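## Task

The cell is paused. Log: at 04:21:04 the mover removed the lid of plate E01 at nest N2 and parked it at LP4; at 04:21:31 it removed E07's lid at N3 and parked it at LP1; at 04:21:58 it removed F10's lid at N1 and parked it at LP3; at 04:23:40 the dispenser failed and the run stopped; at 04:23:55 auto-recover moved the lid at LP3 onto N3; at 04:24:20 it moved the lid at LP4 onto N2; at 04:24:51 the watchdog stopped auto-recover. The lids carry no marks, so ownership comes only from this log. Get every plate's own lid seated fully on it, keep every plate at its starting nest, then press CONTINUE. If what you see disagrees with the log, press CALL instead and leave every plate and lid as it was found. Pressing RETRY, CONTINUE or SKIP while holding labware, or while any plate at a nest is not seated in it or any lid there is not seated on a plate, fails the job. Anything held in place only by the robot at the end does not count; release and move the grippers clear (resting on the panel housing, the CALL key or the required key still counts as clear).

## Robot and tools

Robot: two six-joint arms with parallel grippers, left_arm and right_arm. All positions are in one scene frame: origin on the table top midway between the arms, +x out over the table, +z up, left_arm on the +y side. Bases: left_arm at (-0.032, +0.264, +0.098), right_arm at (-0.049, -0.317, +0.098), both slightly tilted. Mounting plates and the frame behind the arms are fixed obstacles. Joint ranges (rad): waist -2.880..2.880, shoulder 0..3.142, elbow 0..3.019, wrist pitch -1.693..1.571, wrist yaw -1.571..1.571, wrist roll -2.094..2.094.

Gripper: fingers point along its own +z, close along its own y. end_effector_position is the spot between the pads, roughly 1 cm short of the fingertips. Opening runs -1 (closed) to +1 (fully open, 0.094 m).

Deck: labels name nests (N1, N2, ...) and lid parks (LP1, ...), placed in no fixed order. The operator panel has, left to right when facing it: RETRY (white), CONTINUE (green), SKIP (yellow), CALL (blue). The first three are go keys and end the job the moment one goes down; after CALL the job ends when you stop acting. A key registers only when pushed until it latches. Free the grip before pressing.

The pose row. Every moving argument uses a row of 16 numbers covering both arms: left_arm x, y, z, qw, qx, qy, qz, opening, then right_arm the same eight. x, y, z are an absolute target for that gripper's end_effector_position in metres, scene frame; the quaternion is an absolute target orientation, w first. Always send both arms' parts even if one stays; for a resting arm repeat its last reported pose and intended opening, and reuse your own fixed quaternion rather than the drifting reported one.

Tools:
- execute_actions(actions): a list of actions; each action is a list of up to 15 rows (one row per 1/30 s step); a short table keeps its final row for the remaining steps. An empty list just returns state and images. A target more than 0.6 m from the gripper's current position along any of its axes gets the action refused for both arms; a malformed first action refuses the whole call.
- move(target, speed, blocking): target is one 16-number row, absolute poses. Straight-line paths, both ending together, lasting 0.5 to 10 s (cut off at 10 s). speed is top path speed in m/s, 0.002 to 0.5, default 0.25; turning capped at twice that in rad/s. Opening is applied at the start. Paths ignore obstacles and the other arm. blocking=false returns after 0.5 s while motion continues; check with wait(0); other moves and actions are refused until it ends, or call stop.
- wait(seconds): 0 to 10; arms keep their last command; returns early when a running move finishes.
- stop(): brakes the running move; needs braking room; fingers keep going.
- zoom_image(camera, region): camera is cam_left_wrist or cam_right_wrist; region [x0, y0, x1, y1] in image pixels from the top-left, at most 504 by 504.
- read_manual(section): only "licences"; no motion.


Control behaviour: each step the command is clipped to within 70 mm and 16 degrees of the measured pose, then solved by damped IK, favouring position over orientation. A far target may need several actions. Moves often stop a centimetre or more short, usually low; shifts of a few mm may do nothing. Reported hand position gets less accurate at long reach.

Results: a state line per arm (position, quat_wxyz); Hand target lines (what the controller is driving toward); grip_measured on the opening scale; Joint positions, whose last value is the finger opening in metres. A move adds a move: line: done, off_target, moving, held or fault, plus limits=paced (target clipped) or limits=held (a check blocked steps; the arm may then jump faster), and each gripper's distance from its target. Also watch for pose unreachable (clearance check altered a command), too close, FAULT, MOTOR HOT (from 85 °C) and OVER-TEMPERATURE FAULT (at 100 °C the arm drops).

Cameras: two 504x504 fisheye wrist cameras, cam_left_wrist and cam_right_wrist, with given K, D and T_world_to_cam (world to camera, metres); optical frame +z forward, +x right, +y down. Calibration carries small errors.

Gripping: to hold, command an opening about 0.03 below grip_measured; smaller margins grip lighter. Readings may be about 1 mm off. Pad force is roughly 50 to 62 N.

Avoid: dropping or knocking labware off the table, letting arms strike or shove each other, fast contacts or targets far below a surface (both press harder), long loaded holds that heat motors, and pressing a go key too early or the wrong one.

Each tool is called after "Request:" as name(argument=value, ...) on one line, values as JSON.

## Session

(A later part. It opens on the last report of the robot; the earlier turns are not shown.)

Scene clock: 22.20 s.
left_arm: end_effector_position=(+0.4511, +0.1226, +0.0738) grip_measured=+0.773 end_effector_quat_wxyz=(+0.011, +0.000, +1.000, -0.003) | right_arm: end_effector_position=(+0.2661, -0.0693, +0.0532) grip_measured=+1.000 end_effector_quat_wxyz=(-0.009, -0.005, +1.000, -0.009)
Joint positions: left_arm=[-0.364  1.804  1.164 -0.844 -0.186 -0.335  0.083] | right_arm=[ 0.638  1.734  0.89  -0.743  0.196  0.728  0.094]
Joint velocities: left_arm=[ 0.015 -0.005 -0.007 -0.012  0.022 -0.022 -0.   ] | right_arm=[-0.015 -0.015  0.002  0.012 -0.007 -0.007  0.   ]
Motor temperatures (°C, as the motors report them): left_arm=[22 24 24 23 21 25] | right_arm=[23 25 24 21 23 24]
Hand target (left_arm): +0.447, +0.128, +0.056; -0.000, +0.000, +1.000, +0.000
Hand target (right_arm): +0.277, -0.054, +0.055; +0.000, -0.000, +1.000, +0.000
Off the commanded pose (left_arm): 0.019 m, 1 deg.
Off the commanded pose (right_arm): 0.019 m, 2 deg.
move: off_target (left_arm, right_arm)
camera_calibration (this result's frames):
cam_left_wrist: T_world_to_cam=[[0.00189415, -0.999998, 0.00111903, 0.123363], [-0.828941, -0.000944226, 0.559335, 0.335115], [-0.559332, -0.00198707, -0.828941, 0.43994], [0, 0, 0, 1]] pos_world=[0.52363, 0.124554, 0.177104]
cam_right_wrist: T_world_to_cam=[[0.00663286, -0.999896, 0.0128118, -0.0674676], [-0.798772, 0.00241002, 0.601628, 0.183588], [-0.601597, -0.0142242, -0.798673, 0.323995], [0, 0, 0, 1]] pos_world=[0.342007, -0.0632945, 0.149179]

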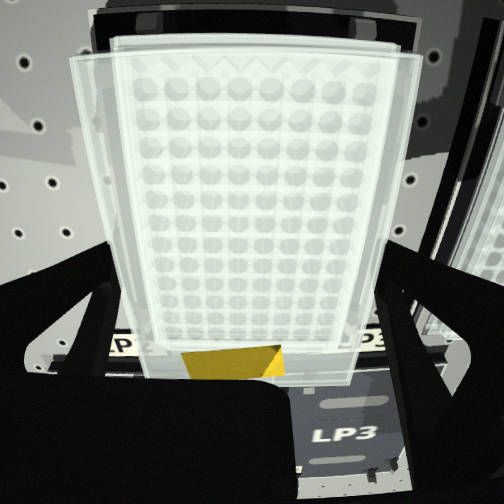

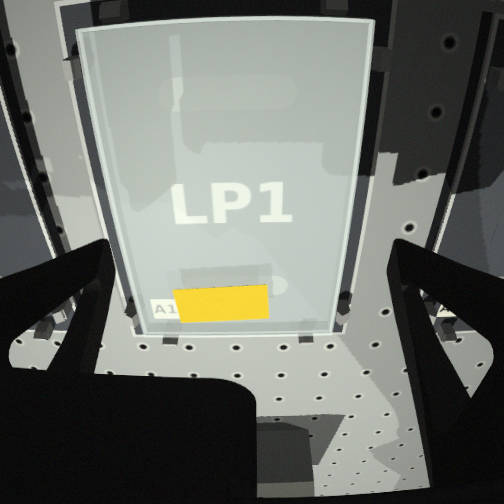

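Request:
execute_actions(actions=[[[0.447,0.114,0.056,0,0.012,1,0,0.745,0.281,-0.047,0.055,0,-0.01,1,0,1]],[[0.448,0.118,0.05,0,0.012,1,0,0.745,0.281,-0.047,0.048,0,-0.01,1,0,1]]])

Scene clock: 23.27 s.
left_arm: end_effector_position=(+0.4502, +0.1213, +0.0653) grip_measured=+0.773 end_effector_quat_wxyz=(+0.007, +0.005, +1.000, -0.001) | right_arm: end_effector_position=(+0.2742, -0.0603, +0.0500) grip_measured=+1.000 end_effector_quat_wxyz=(-0.005, -0.004, +1.000, -0.006)
Joint positions: left_arm=[-0.364  1.823  1.164 -0.835 -0.186 -0.328  0.083] | right_arm=[ 0.64   1.76   0.917 -0.733  0.196  0.728  0.094]
Joint velocities: left_arm=[ 0.005  0.005 -0.022  0.002  0.022 -0.007  0.001] | right_arm=[-0.034 -0.015 -0.002 -0.002  0.022 -0.037  0.   ]
Motor temperatures (°C, as the motors report them): left_arm=[22 24 24 23 21 25] | right_arm=[23 25 24 21 23 24]
Hand target (left_arm): +0.448, +0.118, +0.050; +0.000, +0.012, +1.000, +0.000
Hand target (right_arm): +0.281, -0.047, +0.048; +0.000, -0.010, +1.000, +0.000
Off the commanded pose (left_arm): 0.016 m, 1 deg.
Off the commanded pose (right_arm): 0.015 m, 1 deg.
camera_calibration (this result's frames):
cam_left_wrist: T_world_to_cam=[[-0.00734256, -0.999971, -0.00187314, 0.126396], [-0.824364, 0.00499281, 0.566038, 0.335827], [-0.566013, 0.00570032, -0.824377, 0.43416], [0, 0, 0, 1]] pos_world=[0.523512, 0.122241, 0.168057]
cam_right_wrist: T_world_to_cam=[[0.00561315, -0.999968, 0.00564715, -0.0578514], [-0.803562, -0.00114926, 0.59522, 0.193384], [-0.595195, -0.00787889, -0.803543, 0.325334], [0, 0, 0, 1]] pos_world=[0.349358, -0.055064, 0.14664]

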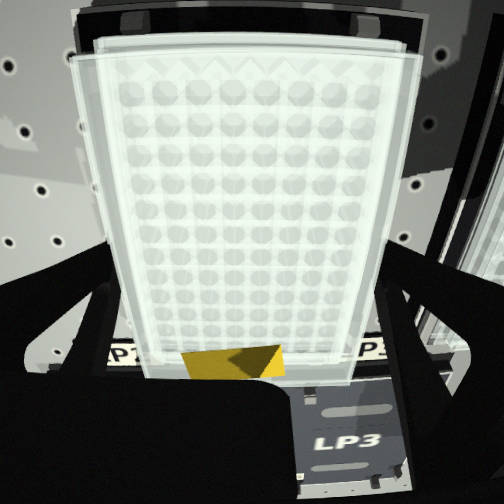

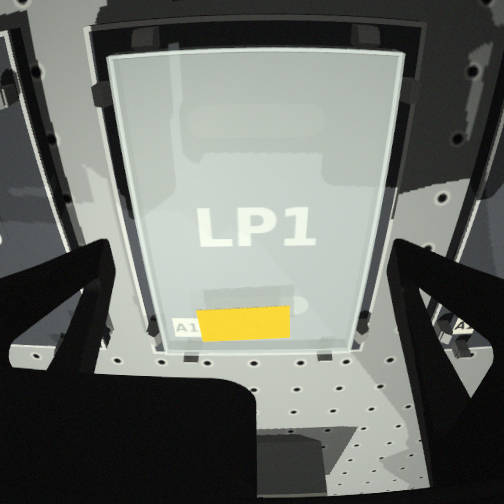

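Request:
execute_actions(actions=[[[0.450,0.117,0.048,0.004,0.012,1,-0.001,0.745,0.275,-0.058,0.036,0,-0.02,1,0,1]],[[0.451,0.117,0.04,0.004,0.012,1,-0.001,0.745,0.275,-0.058,0.026,0,-0.02,1,0,1]]])

Scene clock: 30.63 s.
left_arm: end_effector_position=(+0.4522, +0.1200, +0.0583) grip_measured=+0.773 end_effector_quat_wxyz=(+0.010, +0.010, +1.000, +0.000) | right_arm: end_effector_position=(+0.2791, -0.0534, +0.0401) grip_measured=+1.000 end_effector_quat_wxyz=(+0.010, -0.015, +1.000, +0.008)
Joint positions: left_arm=[-0.364  1.838  1.164 -0.815 -0.19  -0.316  0.083] | right_arm=[ 0.64   1.779  0.906 -0.661  0.196  0.698  0.094]
Joint velocities: left_arm=[-0.005 -0.005 -0.002  0.002 -0.051 -0.066  0.   ] | right_arm=[ 0.005 -0.015 -0.002 -0.007 -0.11   0.007  0.   ]
Motor temperatures (°C, as the motors report them): left_arm=[22 24 24 23 21 25] | right_arm=[23 25 24 21 22 24]
Hand target (left_arm): +0.451, +0.117, +0.040; +0.004, +0.012, +1.000, -0.001
Hand target (right_arm): +0.275, -0.058, +0.027; -0.000, -0.020, +1.000, +0.000
Off the commanded pose (left_arm): 0.019 m, 1 deg.
Off the commanded pose (right_arm): 0.015 m, 2 deg.
camera_calibration (this result's frames):
cam_left_wrist: T_world_to_cam=[[-0.0178607, -0.99983, -0.00459323, 0.129951], [-0.827455, 0.0122024, 0.561399, 0.342297], [-0.561248, 0.0138277, -0.827532, 0.426591], [0, 0, 0, 1]] pos_world=[0.52498, 0.119853, 0.16145]
cam_right_wrist: T_world_to_cam=[[0.0282645, -0.999381, -0.0209447, -0.0560937], [-0.821155, -0.0351619, 0.569621, 0.207339], [-0.570004, 0.00109881, -0.821641, 0.314552], [0, 0, 0, 1]] pos_world=[0.351139, -0.0491142, 0.13917]

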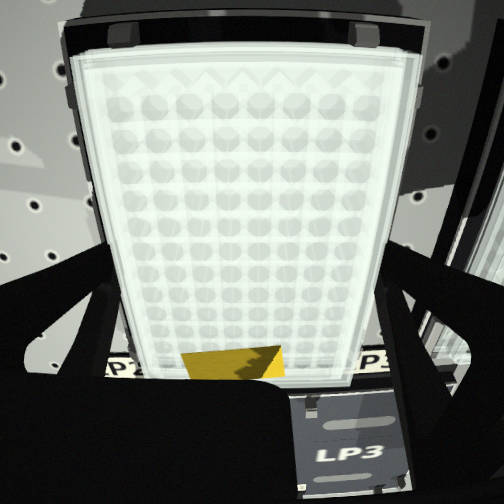

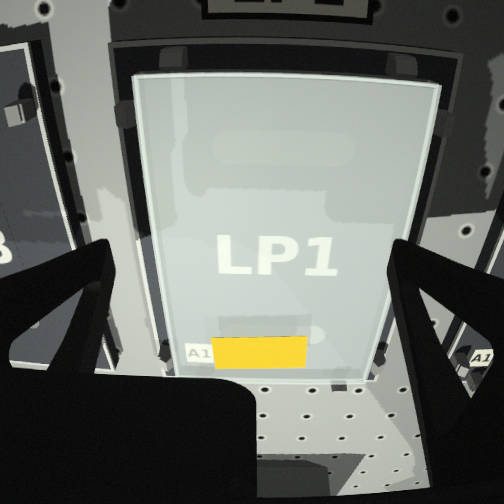

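Left aligned; push down slightly, release. Right pull back.

Request:
execute_actions(actions=[[[0.451,0.117,0.032,0,0.012,1,0,0.745,0.266,-0.067,0.034,0,-0.01,1,0,1]],[[0.451,0.119,0.05,0,0.012,1,0,1,0.266,-0.067,0.03,0,-0.01,1,0,1]]])

Scene clock: 31.70 s.
left_arm: end_effector_position=(+0.4521, +0.1194, +0.0581) grip_measured=+0.999 end_effector_quat_wxyz=(+0.009, +0.010, +1.000, -0.001) | right_arm: end_effector_position=(+0.2735, -0.0582, +0.0398) grip_measured=+1.000 end_effector_quat_wxyz=(+0.010, -0.015, +1.000, +0.007)
Joint positions: left_arm=[-0.364  1.838  1.164 -0.815 -0.187 -0.316  0.094] | right_arm=[ 0.64   1.766  0.885 -0.654  0.196  0.698  0.094]
Joint velocities: left_arm=[ 0.015 -0.005 -0.007 -0.017  0.007 -0.066 -0.   ] | right_arm=[-0.005 -0.005 -0.012 -0.012 -0.007 -0.066  0.   ]
Motor temperatures (°C, as the motors report them): left_arm=[22 24 24 23 21 25] | right_arm=[23 25 24 21 22 24]
Hand target (left_arm): +0.451, +0.119, +0.050; +0.000, +0.012, +1.000, +0.000
Hand target (right_arm): +0.266, -0.067, +0.030; -0.000, -0.010, +1.000, +0.000
Off the commanded pose (left_arm): 0.008 m, 1 deg.
Off the commanded pose (right_arm): 0.015 m, 2 deg.
camera_calibration (this result's frames):
cam_left_wrist: T_world_to_cam=[[-0.01792, -0.999838, -0.00169569, 0.129271], [-0.826888, 0.0138668, 0.562196, 0.341774], [-0.562081, 0.0114767, -0.827003, 0.42699], [0, 0, 0, 1]] pos_world=[0.524928, 0.11961, 0.161197]
cam_right_wrist: T_world_to_cam=[[0.0285444, -0.999381, -0.0205577, -0.0608772], [-0.82022, -0.0351722, 0.570965, 0.202373], [-0.571335, 0.00056394, -0.820717, 0.311397], [0, 0, 0, 1]] pos_world=[0.34564, -0.0538973, 0.13877]

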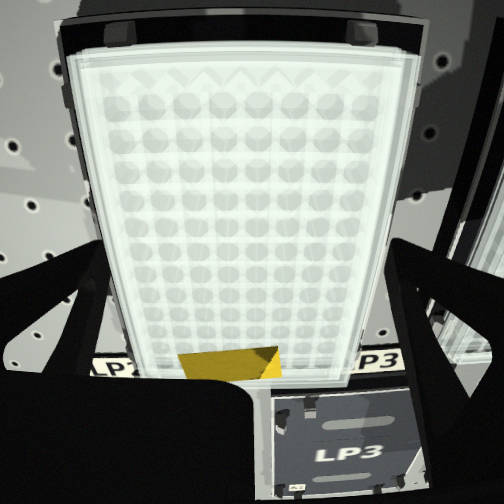

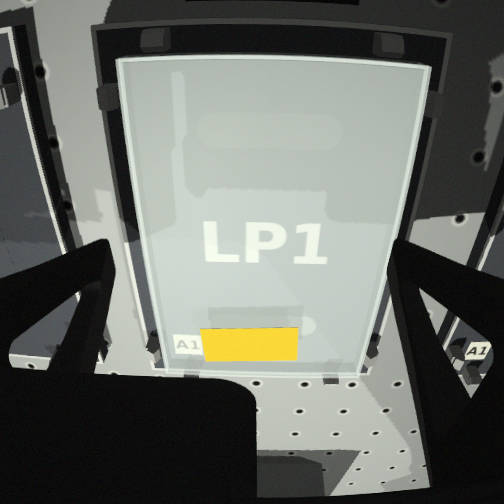

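Request:
execute_actions(actions=[[[0.455,0.121,0.10,0,0.012,1,0,1,0.266,-0.074,0.03,0,0,1,0,1]],[[0.43,0.16,0.14,0.1,0.03,1,0,1,0.265,-0.072,0.022,-0.005,0,1,-0.004,1]],[[0.40,0.21,0.15,0.22,0.08,0.97,-0.03,1,0.265,-0.072,0.022,-0.005,0,1,-0.004,1]]])

Scene clock: 33.33 s.
left_arm: end_effector_position=(+0.3945, +0.2121, +0.1468) grip_measured=+0.999 end_effector_quat_wxyz=(+0.208, +0.070, +0.975, -0.030) | right_arm: end_effector_position=(+0.2731, -0.0586, +0.0401) grip_measured=+1.000 end_effector_quat_wxyz=(+0.013, -0.014, +1.000, +0.011)
Joint positions: left_arm=[-0.228  1.29   0.709 -0.474 -0.153  0.011  0.094] | right_arm=[ 0.64   1.76   0.876 -0.642  0.196  0.698  0.094]
Joint velocities: left_arm=[-0.015 -0.015 -0.012  0.002 -0.007  0.081 -0.   ] | right_arm=[-0.005 -0.005 -0.007 -0.007  0.022 -0.022  0.   ]
Motor temperatures (°C, as the motors report them): left_arm=[22 24 24 23 21 25] | right_arm=[23 25 24 21 22 24]
Hand target (left_arm): +0.401, +0.211, +0.150; +0.220, +0.080, +0.972, -0.031
Hand target (right_arm): +0.264, -0.072, +0.023; -0.005, -0.000, +1.000, -0.004
Off the commanded pose (left_arm): 0.007 m, 2 deg.
Off the commanded pose (right_arm): 0.024 m, 3 deg.
camera_calibration (this result's frames):
cam_left_wrist: T_world_to_cam=[[-0.14483, -0.989079, 0.0273383, 0.264605], [-0.970202, 0.147381, 0.19232, 0.325509], [-0.194249, 0.00132998, -0.980951, 0.346544], [0, 0, 0, 1]] pos_world=[0.421448, 0.21328, 0.270107]
cam_right_wrist: T_world_to_cam=[[0.0268027, -0.99928, -0.0268688, -0.0605499], [-0.824395, -0.037298, 0.564785, 0.203137], [-0.56538, 0.00701279, -0.824801, 0.310337], [0, 0, 0, 1]] pos_world=[0.344546, -0.055106, 0.13961]

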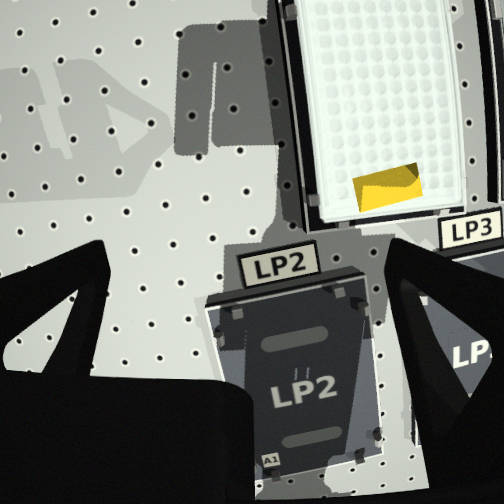

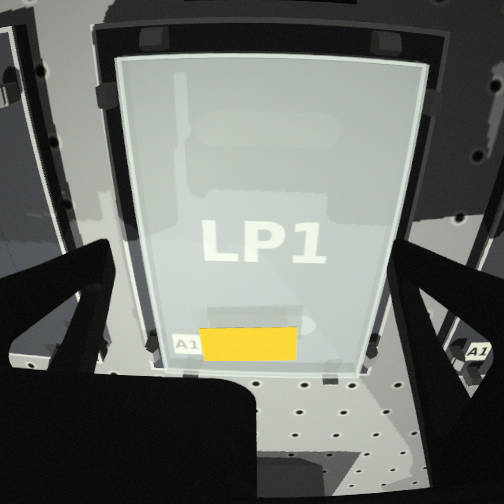

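The right finger rests on the lid; lift and redo.

Request:
execute_actions(actions=[[[0.38,0.24,0.14,0.33,0.15,0.93,-0.07,1,0.266,-0.068,0.07,0,-0.005,1,0,1]],[[0.37,0.26,0.13,0.43,0.22,0.87,-0.12,1,0.266,-0.068,0.045,0,-0.005,1,0,1]],[[0.37,0.26,0.12,0.52,0.25,0.8,-0.16,1,0.266,-0.068,0.024,0,-0.005,1,0,1]],[[0.37,0.26,0.12,0.56,0.29,0.75,-0.21,1,0.266,-0.068,0.024,0,-0.005,1,0,1]]])

Scene clock: 35.40 s.
left_arm: end_effector_position=(+0.3590, +0.2536, +0.1158) grip_measured=+0.999 end_effector_quat_wxyz=(+0.545, +0.283, +0.757, -0.224) | right_arm: end_effector_position=(+0.2650, -0.0639, +0.0326) grip_measured=+1.000 end_effector_quat_wxyz=(+0.005, -0.007, +1.000, +0.004)
Joint positions: left_arm=[0.304 1.523 0.324 0.646 0.93  0.632 0.094] | right_arm=[ 0.64   1.77   0.86  -0.638  0.196  0.717  0.094]
Joint velocities: left_arm=[-0.015 -0.005  0.012 -0.022 -0.007 -0.037  0.   ] | right_arm=[ 0.005  0.005 -0.007  0.002  0.007  0.022  0.   ]
Motor temperatures (°C, as the motors report them): left_arm=[22 24 24 23 21 25] | right_arm=[23 25 24 21 22 24]
Hand target (left_arm): +0.370, +0.260, +0.120; +0.557, +0.290, +0.749, -0.210
Hand target (right_arm): +0.266, -0.068, +0.024; -0.000, -0.005, +1.000, +0.000
Off the commanded pose (left_arm): 0.013 m, 3 deg.
Off the commanded pose (right_arm): 0.010 m, 1 deg.
camera_calibration (this result's frames):
cam_left_wrist: T_world_to_cam=[[-0.668199, -0.743283, 0.0322524, 0.426323], [-0.608031, 0.520601, -0.599393, 0.157972], [0.428728, -0.420124, -0.799805, 0.171493], [0, 0, 0, 1]] pos_world=[0.307396, 0.306686, 0.218099]
cam_right_wrist: T_world_to_cam=[[0.011683, -0.999847, -0.013004, -0.0622676], [-0.815419, -0.0170535, 0.578619, 0.199038], [-0.578753, 0.00384375, -0.815494, 0.302627], [0, 0, 0, 1]] pos_world=[0.338173, -0.060027, 0.130814]

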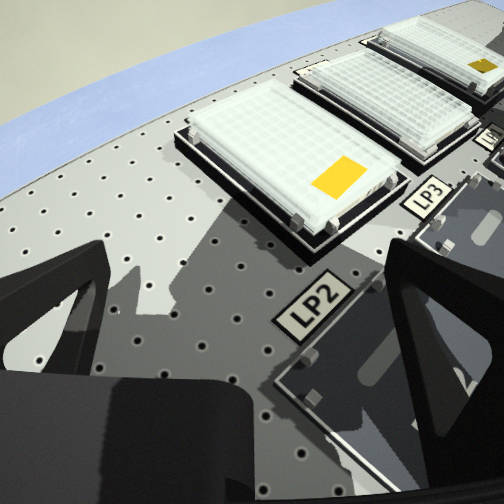

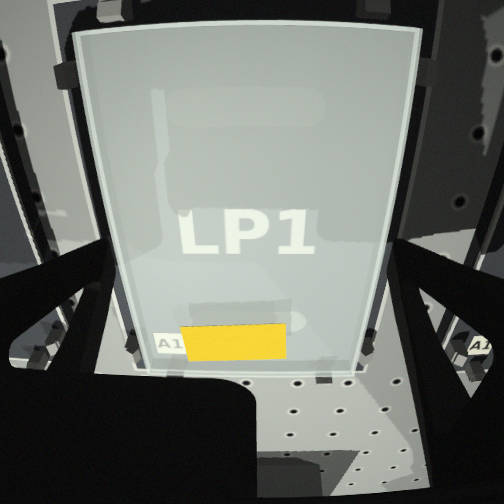

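Request:
execute_actions(actions=[[[0.37,0.26,0.12,0.56,0.29,0.75,-0.21,1,0.266,-0.064,0.03,0,-0.005,1,0,0.75]],[[0.37,0.26,0.12,0.56,0.29,0.75,-0.21,1,0.27,-0.06,0.065,0,-0.005,1,0,0.75]],[[0.37,0.26,0.12,0.56,0.29,0.75,-0.21,1,0.27,-0.06,0.12,0,-0.005,1,0,0.75]]])

Request:
move(target=[0.2,0.2,0.3,0.4,0.5,0.65,-0.4,1,0.445,-0.005,0.13,0,0.02,1,0,0.75])

Request:
move(target=[0.2,0.2,0.3,0.4,0.5,0.65,-0.4,1,0.44,-0.008,0.07,0,0.02,1,0,0.75], speed=0.1)

Scene clock: 37.37 s.
left_arm: end_effector_position=(+0.3598, +0.2540, +0.1169) grip_measured=+0.999 end_effector_quat_wxyz=(+0.547, +0.284, +0.755, -0.221) | right_arm: end_effector_position=(+0.2645, -0.0688, +0.1143) grip_measured=+0.783 end_effector_quat_wxyz=(-0.005, -0.008, +1.000, -0.003)
Joint positions: left_arm=[0.304 1.523 0.324 0.654 0.93  0.633 0.094] | right_arm=[ 0.669  1.604  0.927 -0.902  0.192  0.749  0.084]
Joint velocities: left_arm=[ 0.005 -0.005 -0.022 -0.022 -0.037 -0.007  0.   ] | right_arm=[ 0.005  0.005 -0.002 -0.022 -0.081  0.007 -0.   ]
Motor temperatures (°C, as the motors report them): left_arm=[22 24 24 23 21 25] | right_arm=[23 25 24 21 22 24]
Hand target (left_arm): +0.370, +0.260, +0.120; +0.559, +0.290, +0.749, -0.210
Hand target (right_arm): +0.270, -0.060, +0.120; +0.000, -0.005, +1.000, -0.000
Off the commanded pose (left_arm): 0.012 m, 2 deg.
Off the commanded pose (right_arm): 0.012 m, 1 deg.
camera_calibration (this result's frames):
cam_left_wrist: T_world_to_cam=[[-0.668158, -0.743637, 0.0238421, 0.428212], [-0.603106, 0.52257, -0.602647, 0.157017], [0.435692, -0.417043, -0.797651, 0.168615], [0, 0, 0, 1]] pos_world=[0.307348, 0.306701, 0.218912]
cam_right_wrist: T_world_to_cam=[[0.0142135, -0.999899, 0.000250801, -0.0683233], [-0.803354, -0.0112703, 0.595396, 0.146554], [-0.595333, -0.00866415, -0.803433, 0.371149], [0, 0, 0, 1]] pos_world=[0.339663, -0.063449, 0.210953]

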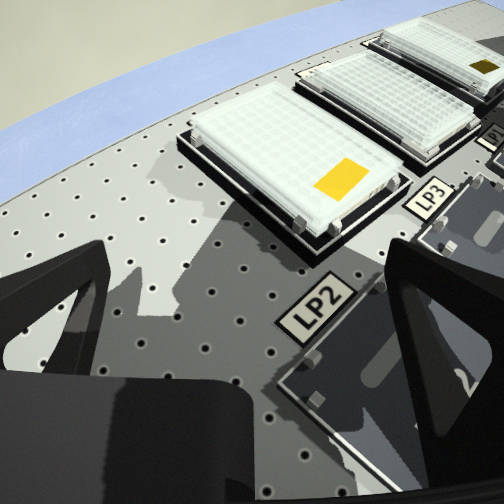

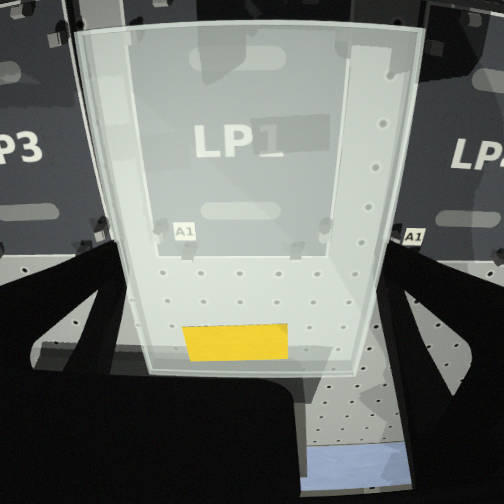

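Scene clock: 39.50 s.
left_arm: end_effector_position=(+0.1826, +0.1953, +0.2843) grip_measured=+1.000 end_effector_quat_wxyz=(+0.389, +0.493, +0.660, -0.412) | right_arm: end_effector_position=(+0.4301, -0.0066, +0.1328) grip_measured=+0.783 end_effector_quat_wxyz=(-0.000, +0.020, +1.000, +0.001)
Joint positions: left_arm=[ 0.282  0.842  0.561 -1.505  1.06   1.802  0.094] | right_arm=[ 0.555  1.922  1.482 -1.103  0.192  0.687  0.084]
Joint velocities: left_arm=[ 0.005 -0.015 -0.007 -0.017 -0.037 -0.037 -0.001] | right_arm=[ 0.005  0.005  0.017 -0.012  0.007 -0.007 -0.001]
Motor temperatures (°C, as the motors report them): left_arm=[22 23 24 23 21 25] | right_arm=[23 25 24 21 22 24]
Hand target (left_arm): +0.195, +0.201, +0.299; +0.398, +0.504, +0.654, -0.400
Hand target (right_arm): +0.444, -0.005, +0.129; -0.000, +0.020, +1.000, +0.001
Off the commanded pose (left_arm): 0.024 m, 2 deg.
Off the commanded pose (right_arm): 0.015 m, 0 deg.
move: off_target (left_arm, right_arm)
camera_calibration (this result's frames):
cam_left_wrist: T_world_to_cam=[[-0.970925, -0.177917, 0.160157, 0.168151], [-0.237253, 0.804267, -0.544853, 0.0434382], [-0.0318701, -0.567009, -0.823095, 0.476724], [0, 0, 0, 1]] pos_world=[0.188761, 0.265288, 0.389126]
cam_right_wrist: T_world_to_cam=[[-0.0422162, -0.999085, -0.00691261, 0.0168199], [-0.809003, 0.0301227, 0.587032, 0.273047], [-0.586286, 0.0303745, -0.809534, 0.482281], [0, 0, 0, 1]] pos_world=[0.504361, -0.00606951, 0.230252]

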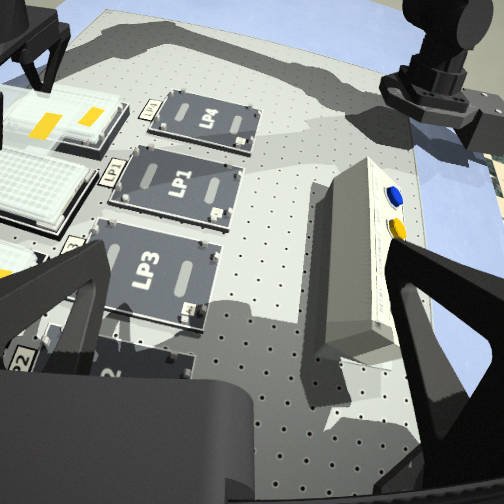

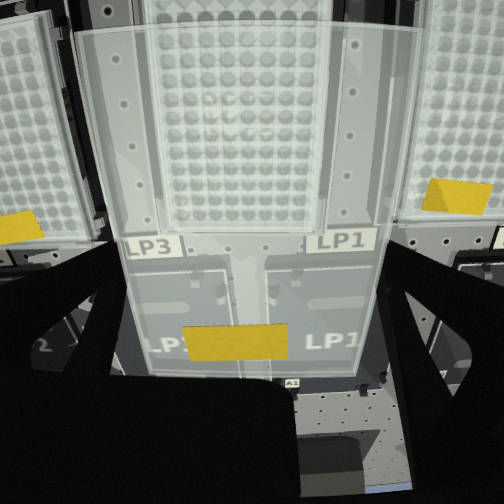

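Scene clock: 40.57 s.
left_arm: end_effector_position=(+0.1830, +0.1950, +0.2852) grip_measured=+1.000 end_effector_quat_wxyz=(+0.392, +0.492, +0.659, -0.413) | right_arm: end_effector_position=(+0.4371, -0.0033, +0.0838) grip_measured=+0.783 end_effector_quat_wxyz=(+0.006, +0.021, +1.000, +0.005)
Joint positions: left_arm=[ 0.282  0.842  0.561 -1.505  1.066  1.802  0.094] | right_arm=[ 0.536  1.993  1.454 -0.986  0.192  0.668  0.084]
Joint velocities: left_arm=[-0.005  0.005  0.002  0.002 -0.007  0.022 -0.001] | right_arm=[-0.005  0.005  0.002  0.002 -0.007 -0.007 -0.   ]
Motor temperatures (°C, as the motors report them): left_arm=[22 23 24 23 21 25] | right_arm=[23 25 24 21 22 24]
Hand target (left_arm): +0.199, +0.200, +0.300; +0.402, +0.502, +0.652, -0.401
Hand target (right_arm): +0.439, -0.008, +0.070; -0.000, +0.020, +1.000, +0.000
Off the commanded pose (left_arm): 0.023 m, 2 deg.
Off the commanded pose (right_arm): 0.015 m, 1 deg.
move: off_target (left_arm, right_arm)
camera_calibration (this result's frames):
cam_left_wrist: T_world_to_cam=[[-0.970764, -0.179209, 0.15969, 0.168745], [-0.23823, 0.800737, -0.549606, 0.0464938], [-0.029375, -0.571581, -0.82002, 0.476874], [0, 0, 0, 1]] pos_world=[0.188896, 0.265583, 0.389653]
cam_right_wrist: T_world_to_cam=[[-0.0451534, -0.998865, -0.0151681, 0.0220053], [-0.815689, 0.0280987, 0.577808, 0.3111], [-0.576726, 0.0384625, -0.816032, 0.443072], [0, 0, 0, 1]] pos_world=[0.510286, -0.00380285, 0.182138]

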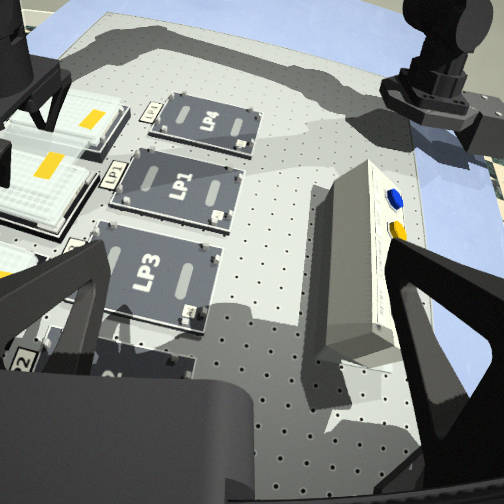

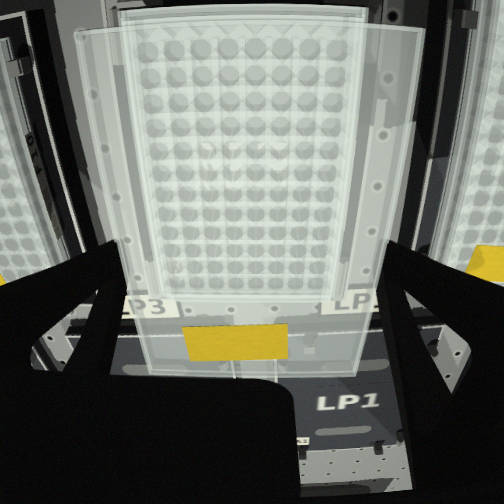

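Request:
move(target=[0.06,0.06,0.25,0.22,0.67,0.67,-0.22,-1,0.443,-0.006,0.053,0,0.014,1,0,0.75], speed=0.3)

Scene clock: 42.50 s.
left_arm: end_effector_position=(+0.0555, +0.0700, +0.2395) grip_measured=-0.998 end_effector_quat_wxyz=(+0.209, +0.673, +0.675, -0.216) | right_arm: end_effector_position=(+0.4395, -0.0007, +0.0708) grip_measured=+0.783 end_effector_quat_wxyz=(+0.008, +0.014, +1.000, +0.006)
Joint positions: left_arm=[-1.208  0.559  0.429 -0.976  0.075  0.397  0.   ] | right_arm=[ 0.533  2.016  1.454 -0.958  0.192  0.65   0.084]
Joint velocities: left_arm=[-0.005 -0.005  0.002 -0.002  0.007 -0.007 -0.   ] | right_arm=[ 0.015 -0.005  0.002  0.007 -0.051  0.037  0.   ]
Motor temperatures (°C, as the motors report them): left_arm=[22 23 24 23 21 25] | right_arm=[23 25 24 21 22 24]
Hand target (left_arm): +0.059, +0.062, +0.252; +0.227, +0.667, +0.673, -0.224
Hand target (right_arm): +0.442, -0.007, +0.053; -0.000, +0.014, +1.000, +0.000
Off the commanded pose (left_arm): 0.015 m, 1 deg.
Off the commanded pose (right_arm): 0.019 m, 1 deg.
move: off_target (left_arm, right_arm)
camera_calibration (this result's frames):
cam_left_wrist: T_world_to_cam=[[-0.999962, -0.00421472, 0.00761476, 0.0556209], [-0.00417598, 0.999978, 0.00509608, -0.0686578], [-0.00763608, 0.00506409, -0.999958, 0.365789], [0, 0, 0, 1]] pos_world=[0.0581253, 0.0670384, 0.3657]
cam_right_wrist: T_world_to_cam=[[-0.0307378, -0.999374, -0.0174969, 0.0183473], [-0.818137, 0.0150996, 0.574825, 0.321771], [-0.574201, 0.0319837, -0.81809, 0.432683], [0, 0, 0, 1]] pos_world=[0.512264, -0.000361597, 0.169333]

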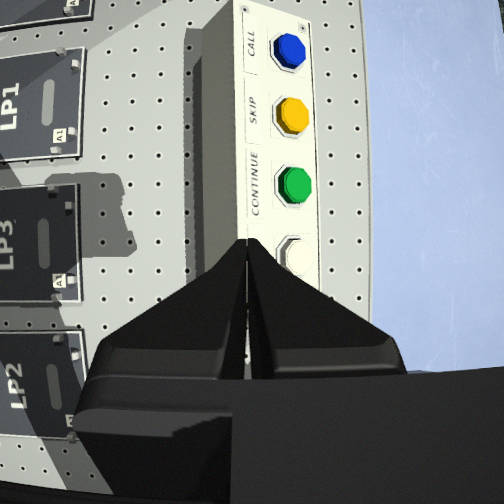

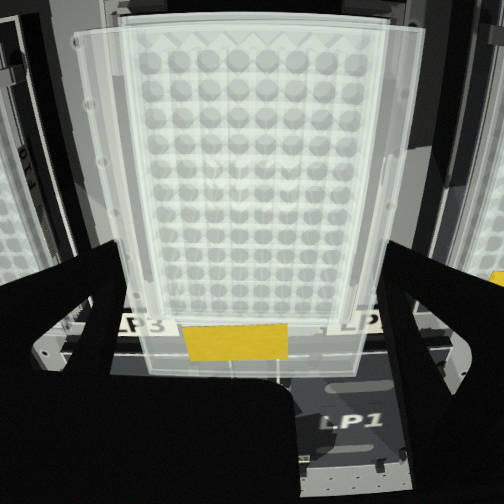

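Request:
execute_actions(actions=[[[0.04,0.04,0.21,0.15,0.69,0.69,-0.15,-1,0.444,-0.011,0.05,0,0.016,1,0,0.75]],[[0.022,0.02,0.16,0.07,0.7,0.7,-0.07,-1,0.444,-0.010,0.044,0,0.016,1,0,0.75]]])

Scene clock: 43.57 s.
left_arm: end_effector_position=(+0.0154, +0.0479, +0.1384) grip_measured=-0.998 end_effector_quat_wxyz=(+0.038, +0.714, +0.698, -0.047) | right_arm: end_effector_position=(+0.4455, -0.0031, +0.0662) grip_measured=+0.783 end_effector_quat_wxyz=(+0.012, +0.018, +1.000, +0.009)
Joint positions: left_arm=[-1.474  1.177  0.467 -0.88  -0.111  0.143  0.   ] | right_arm=[ 0.522  2.022  1.453 -0.937  0.192  0.644  0.084]
Joint velocities: left_arm=[-0.005  0.005 -0.002 -0.002 -0.007 -0.066  0.   ] | right_arm=[ 0.024 -0.005  0.007 -0.007 -0.037  0.066 -0.001]
Motor temperatures (°C, as the motors report them): left_arm=[22 23 25 23 21 25] | right_arm=[23 25 24 21 22 24]
Hand target (left_arm): +0.021, +0.021, +0.161; +0.071, +0.704, +0.703, -0.071
Hand target (right_arm): +0.443, -0.010, +0.045; -0.000, +0.016, +1.000, +0.000
Off the commanded pose (left_arm): 0.036 m, 5 deg.
Off the commanded pose (right_arm): 0.023 m, 2 deg.
camera_calibration (this result's frames):
cam_left_wrist: T_world_to_cam=[[-0.999753, 0.0212091, 0.00658907, 0.0151693], [0.0217915, 0.879533, 0.475339, -0.105924], [0.00428618, 0.475365, -0.879778, 0.225122], [0, 0, 0, 1]] pos_world=[0.0165089, -0.0141738, 0.248308]
cam_right_wrist: T_world_to_cam=[[-0.0379756, -0.998983, -0.0242978, 0.0197267], [-0.823671, 0.0175252, 0.566798, 0.33236], [-0.565796, 0.0415379, -0.823499, 0.429185], [0, 0, 0, 1]] pos_world=[0.517336, -0.00394551, 0.165532]

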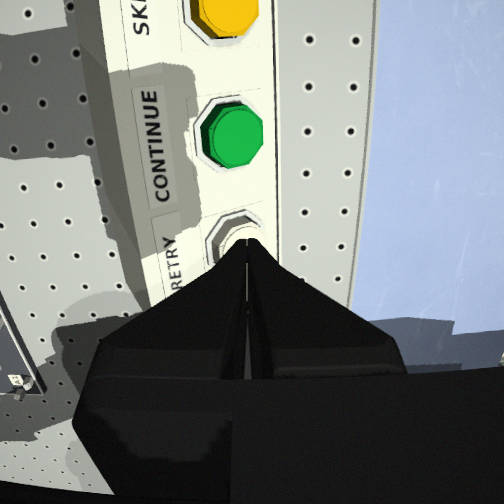

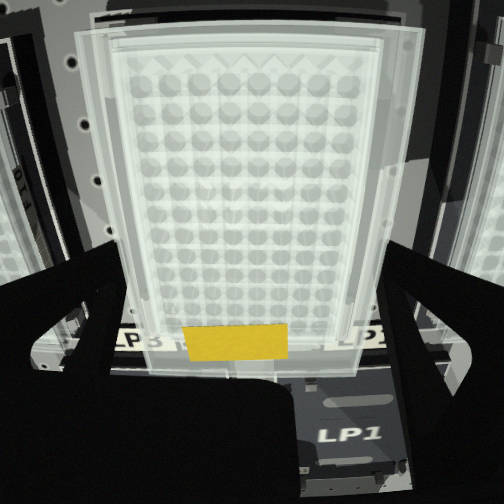

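Request:
move(target=[0.026,0.0,0.16,0.07,0.7,0.7,-0.07,-1,0.44,0.005,0.12,0,0.016,1,0,0.75])

Request:
move(target=[0.026,0.0,0.16,0.07,0.7,0.7,-0.07,-1,0.442,-0.007,0.05,0,0.016,1,0,0.75], speed=0.1)

Scene clock: 44.60 s.
left_arm: end_effector_position=(+0.0193, +0.0248, +0.1484) grip_measured=-0.998 end_effector_quat_wxyz=(+0.052, +0.711, +0.699, -0.057) | right_arm: end_effector_position=(+0.4278, -0.0061, +0.0999) grip_measured=+0.783 end_effector_quat_wxyz=(-0.017, +0.009, +1.000, -0.013)
Joint positions: left_arm=[-1.474  1.21   0.515 -0.86  -0.111  0.14   0.   ] | right_arm=[ 0.547  1.984  1.485 -1.087  0.192  0.666  0.084]
Joint velocities: left_arm=[-0.015  0.005 -0.007 -0.007 -0.081  0.037 -0.   ] | right_arm=[-0.005  0.005  0.002  0.002 -0.051 -0.022 -0.   ]
Motor temperatures (°C, as the motors report them): left_arm=[22 23 25 23 21 25] | right_arm=[23 25 24 21 22 24]
Hand target (left_arm): +0.025, +0.001, +0.162; +0.070, +0.703, +0.704, -0.071
Hand target (right_arm): +0.440, +0.005, +0.121; +0.000, +0.016, +1.000, +0.000
Off the commanded pose (left_arm): 0.028 m, 3 deg.
Off the commanded pose (right_arm): 0.026 m, 3 deg.
move: off_target (left_arm, right_arm)
camera_calibration (this result's frames):
cam_left_wrist: T_world_to_cam=[[-0.999899, 0.013966, 0.00275435, 0.0201701], [0.0137323, 0.89539, 0.445071, -0.0862067], [0.00374962, 0.445063, -0.895491, 0.248005], [0, 0, 0, 1]] pos_world=[0.0204219, -0.0334709, 0.260399]
cam_right_wrist: T_world_to_cam=[[-0.0210821, -0.999576, 0.0200684, 0.00525243], [-0.788658, 0.0289638, 0.614149, 0.279069], [-0.614471, -0.00287958, -0.788935, 0.464056], [0, 0, 0, 1]] pos_world=[0.505349, -0.00149641, 0.194614]

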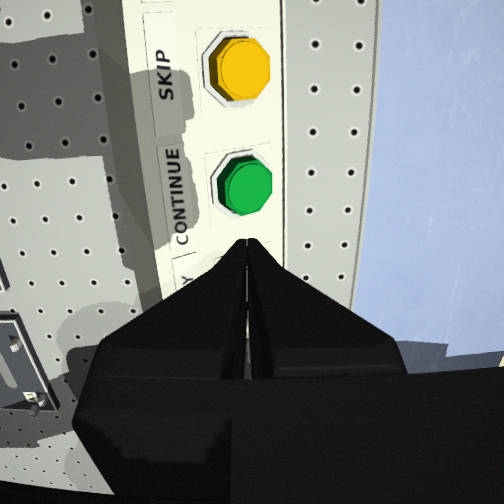

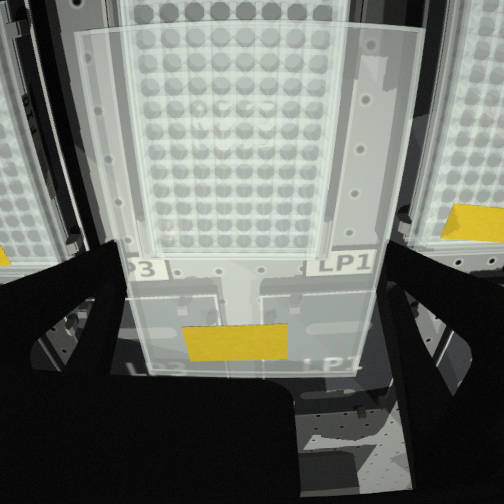

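Scene clock: 45.57 s.
left_arm: end_effector_position=(+0.0192, +0.0248, +0.1482) grip_measured=-0.998 end_effector_quat_wxyz=(+0.051, +0.711, +0.699, -0.057) | right_arm: end_effector_position=(+0.4409, -0.0020, +0.0663) grip_measured=+0.783 end_effector_quat_wxyz=(+0.008, +0.018, +1.000, +0.006)
Joint positions: left_arm=[-1.474  1.211  0.515 -0.86  -0.111  0.14   0.   ] | right_arm=[ 0.528  2.023  1.452 -0.949  0.192  0.653  0.084]
Joint velocities: left_arm=[-0.005 -0.005 -0.007  0.002 -0.037 -0.081 -0.001] | right_arm=[-0.005 -0.024  0.002  0.002  0.007 -0.007 -0.   ]
Motor temperatures (°C, as the motors report them): left_arm=[22 23 25 23 21 25] | right_arm=[23 26 24 21 22 24]
Hand target (left_arm): +0.026, +0.001, +0.161; +0.070, +0.704, +0.704, -0.071
Hand target (right_arm): +0.441, -0.007, +0.050; -0.000, +0.016, +1.000, -0.000
Off the commanded pose (left_arm): 0.028 m, 3 deg.
Off the commanded pose (right_arm): 0.017 m, 1 deg.
move: off_target (left_arm, right_arm)
camera_calibration (this result's frames):
cam_left_wrist: T_world_to_cam=[[-0.999897, 0.0140684, 0.00284398, 0.0201226], [0.0138611, 0.895054, 0.445742, -0.0862706], [0.00372537, 0.445736, -0.895157, 0.247751], [0, 0, 0, 1]] pos_world=[0.0203934, -0.0334979, 0.260174]
cam_right_wrist: T_world_to_cam=[[-0.0388696, -0.99909, -0.017587, 0.0206258], [-0.818131, 0.0217143, 0.574622, 0.325518], [-0.573717, 0.0367238, -0.81823, 0.429659], [0, 0, 0, 1]] pos_world=[0.51362, -0.0022401, 0.164873]

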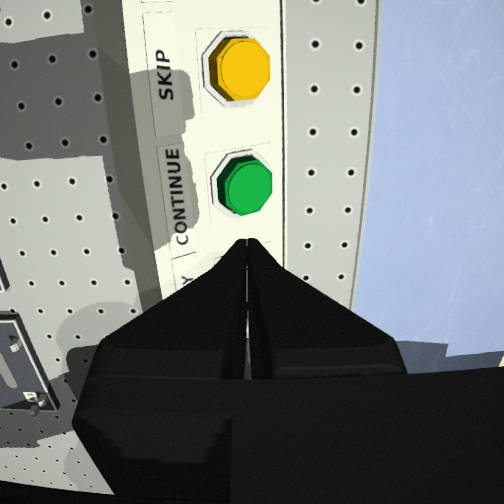

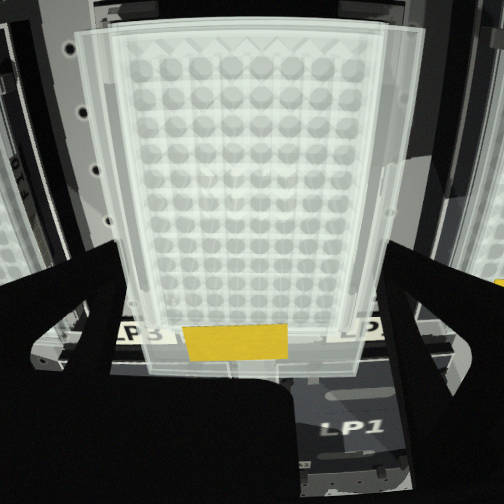

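Lower by pure shoulder rotation.

Request:
execute_actions(actions=[[[0.026,0.0,0.16,0.07,0.7,0.7,-0.07,-1,0.439,-0.005,0.04,-0.007,0.016,1,-0.005,0.75]],[[0.026,0.0,0.16,0.07,0.7,0.7,-0.07,-1,0.439,-0.004,0.034,-0.009,0.016,1,-0.006,0.75]]])

Scene clock: 46.63 s.
left_arm: end_effector_position=(+0.0192, +0.0248, +0.1482) grip_measured=-0.998 end_effector_quat_wxyz=(+0.051, +0.711, +0.699, -0.057) | right_arm: end_effector_position=(+0.4368, -0.0016, +0.0528) grip_measured=+0.783 end_effector_quat_wxyz=(-0.001, +0.016, +1.000, -0.000)
Joint positions: left_arm=[-1.474  1.211  0.515 -0.86  -0.111  0.14   0.   ] | right_arm=[ 0.528  2.048  1.452 -0.945  0.192  0.653  0.084]
Joint velocities: left_arm=[-0.015  0.005 -0.002 -0.017  0.007 -0.007  0.   ] | right_arm=[-0.005 -0.005  0.002 -0.002 -0.007  0.037 -0.   ]
Motor temperatures (°C, as the motors report them): left_arm=[22 23 25 23 21 25] | right_arm=[23 26 24 21 22 24]
Hand target (left_arm): +0.026, +0.001, +0.161; +0.070, +0.704, +0.704, -0.071
Hand target (right_arm): +0.438, -0.004, +0.035; -0.009, +0.016, +1.000, -0.006
Off the commanded pose (left_arm): 0.028 m, 3 deg.
Off the commanded pose (right_arm): 0.019 m, 1 deg.
camera_calibration (this result's frames):
cam_left_wrist: T_world_to_cam=[[-0.999897, 0.0140684, 0.00284398, 0.0201226], [0.0138611, 0.895054, 0.445742, -0.0862706], [0.00372537, 0.445736, -0.895157, 0.247751], [0, 0, 0, 1]] pos_world=[0.0203934, -0.0334979, 0.260174]
cam_right_wrist: T_world_to_cam=[[-0.0346794, -0.999386, -0.00500843, 0.018064], [-0.808491, 0.0251086, 0.587973, 0.325035], [-0.587486, 0.0244398, -0.808865, 0.421795], [0, 0, 0, 1]] pos_world=[0.511213, -0.000416884, 0.150153]

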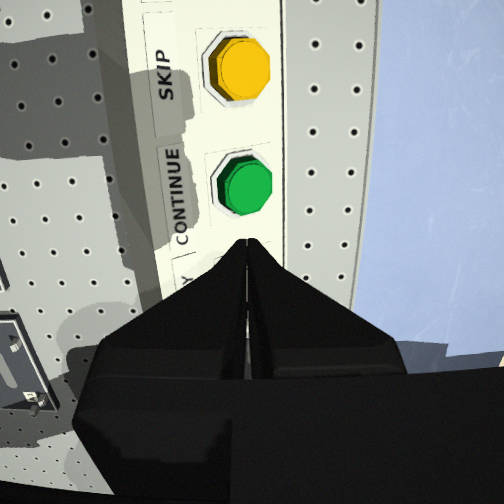

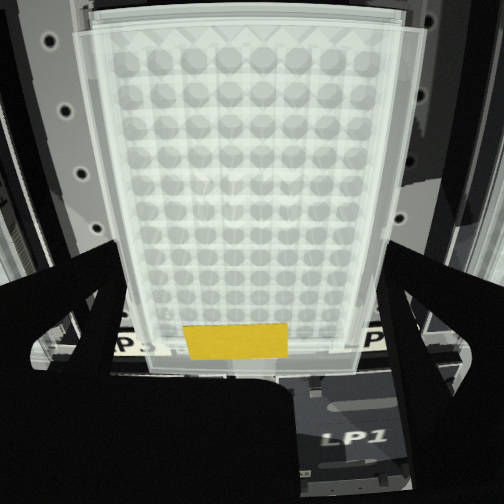

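Need +3 x, +1 y via wrist pitch.

Request:
execute_actions(actions=[[[0.026,0.0,0.16,0.07,0.7,0.7,-0.07,-1,0.442,-0.002,0.035,-0.002,0.016,1,-0.001,0.75]],[[0.026,0.0,0.16,0.07,0.7,0.7,-0.07,-1,0.442,-0.002,0.025,-0.006,0.016,1,-0.004,0.75]]])

Scene clock: 47.70 s.
left_arm: end_effector_position=(+0.0192, +0.0248, +0.1482) grip_measured=-0.998 end_effector_quat_wxyz=(+0.051, +0.711, +0.699, -0.057) | right_arm: end_effector_position=(+0.4393, +0.0005, +0.0464) grip_measured=+0.783 end_effector_quat_wxyz=(+0.003, +0.018, +1.000, +0.002)
Joint positions: left_arm=[-1.474  1.211  0.515 -0.86  -0.111  0.14   0.   ] | right_arm=[ 0.527  2.059  1.452 -0.923  0.192  0.653  0.084]
Joint velocities: left_arm=[-0.005 -0.005 -0.002 -0.007  0.037  0.051 -0.   ] | right_arm=[ 0.015 -0.005 -0.007  0.007  0.022 -0.022 -0.001]
Motor temperatures (°C, as the motors report them): left_arm=[22 23 25 23 21 25] | right_arm=[23 26 24 21 22 24]
Hand target (left_arm): +0.026, +0.001, +0.161; +0.070, +0.704, +0.704, -0.071
Hand target (right_arm): +0.441, -0.002, +0.026; -0.006, +0.016, +1.000, -0.003
Off the commanded pose (left_arm): 0.028 m, 3 deg.
Off the commanded pose (right_arm): 0.022 m, 1 deg.
camera_calibration (this result's frames):
cam_left_wrist: T_world_to_cam=[[-0.999897, 0.0140684, 0.00284398, 0.0201226], [0.0138611, 0.895054, 0.445742, -0.0862706], [0.00372537, 0.445736, -0.895157, 0.247751], [0, 0, 0, 1]] pos_world=[0.0203934, -0.0334979, 0.260174]
cam_right_wrist: T_world_to_cam=[[-0.0380741, -0.999215, -0.0109566, 0.0220437], [-0.813097, 0.0246048, 0.581607, 0.333034], [-0.580881, 0.031053, -0.813396, 0.415328], [0, 0, 0, 1]] pos_world=[0.512885, 0.000935006, 0.144373]

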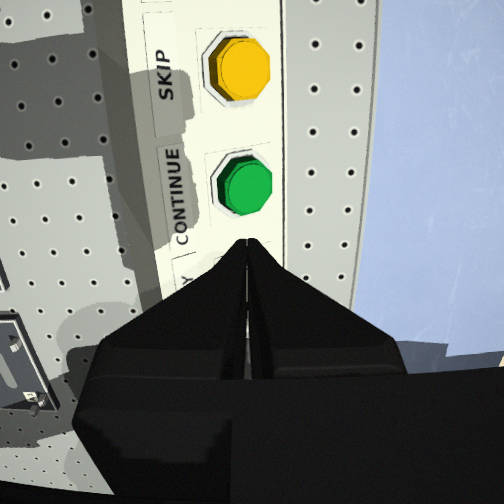

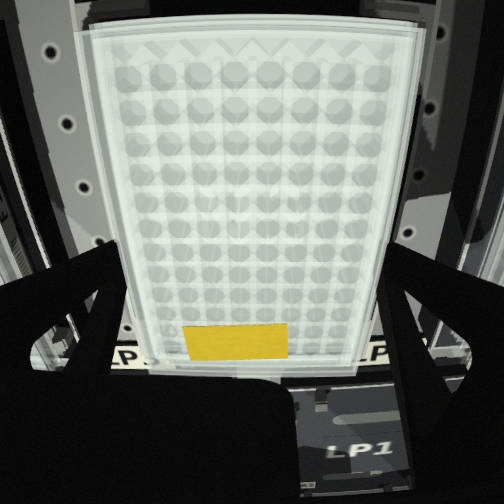

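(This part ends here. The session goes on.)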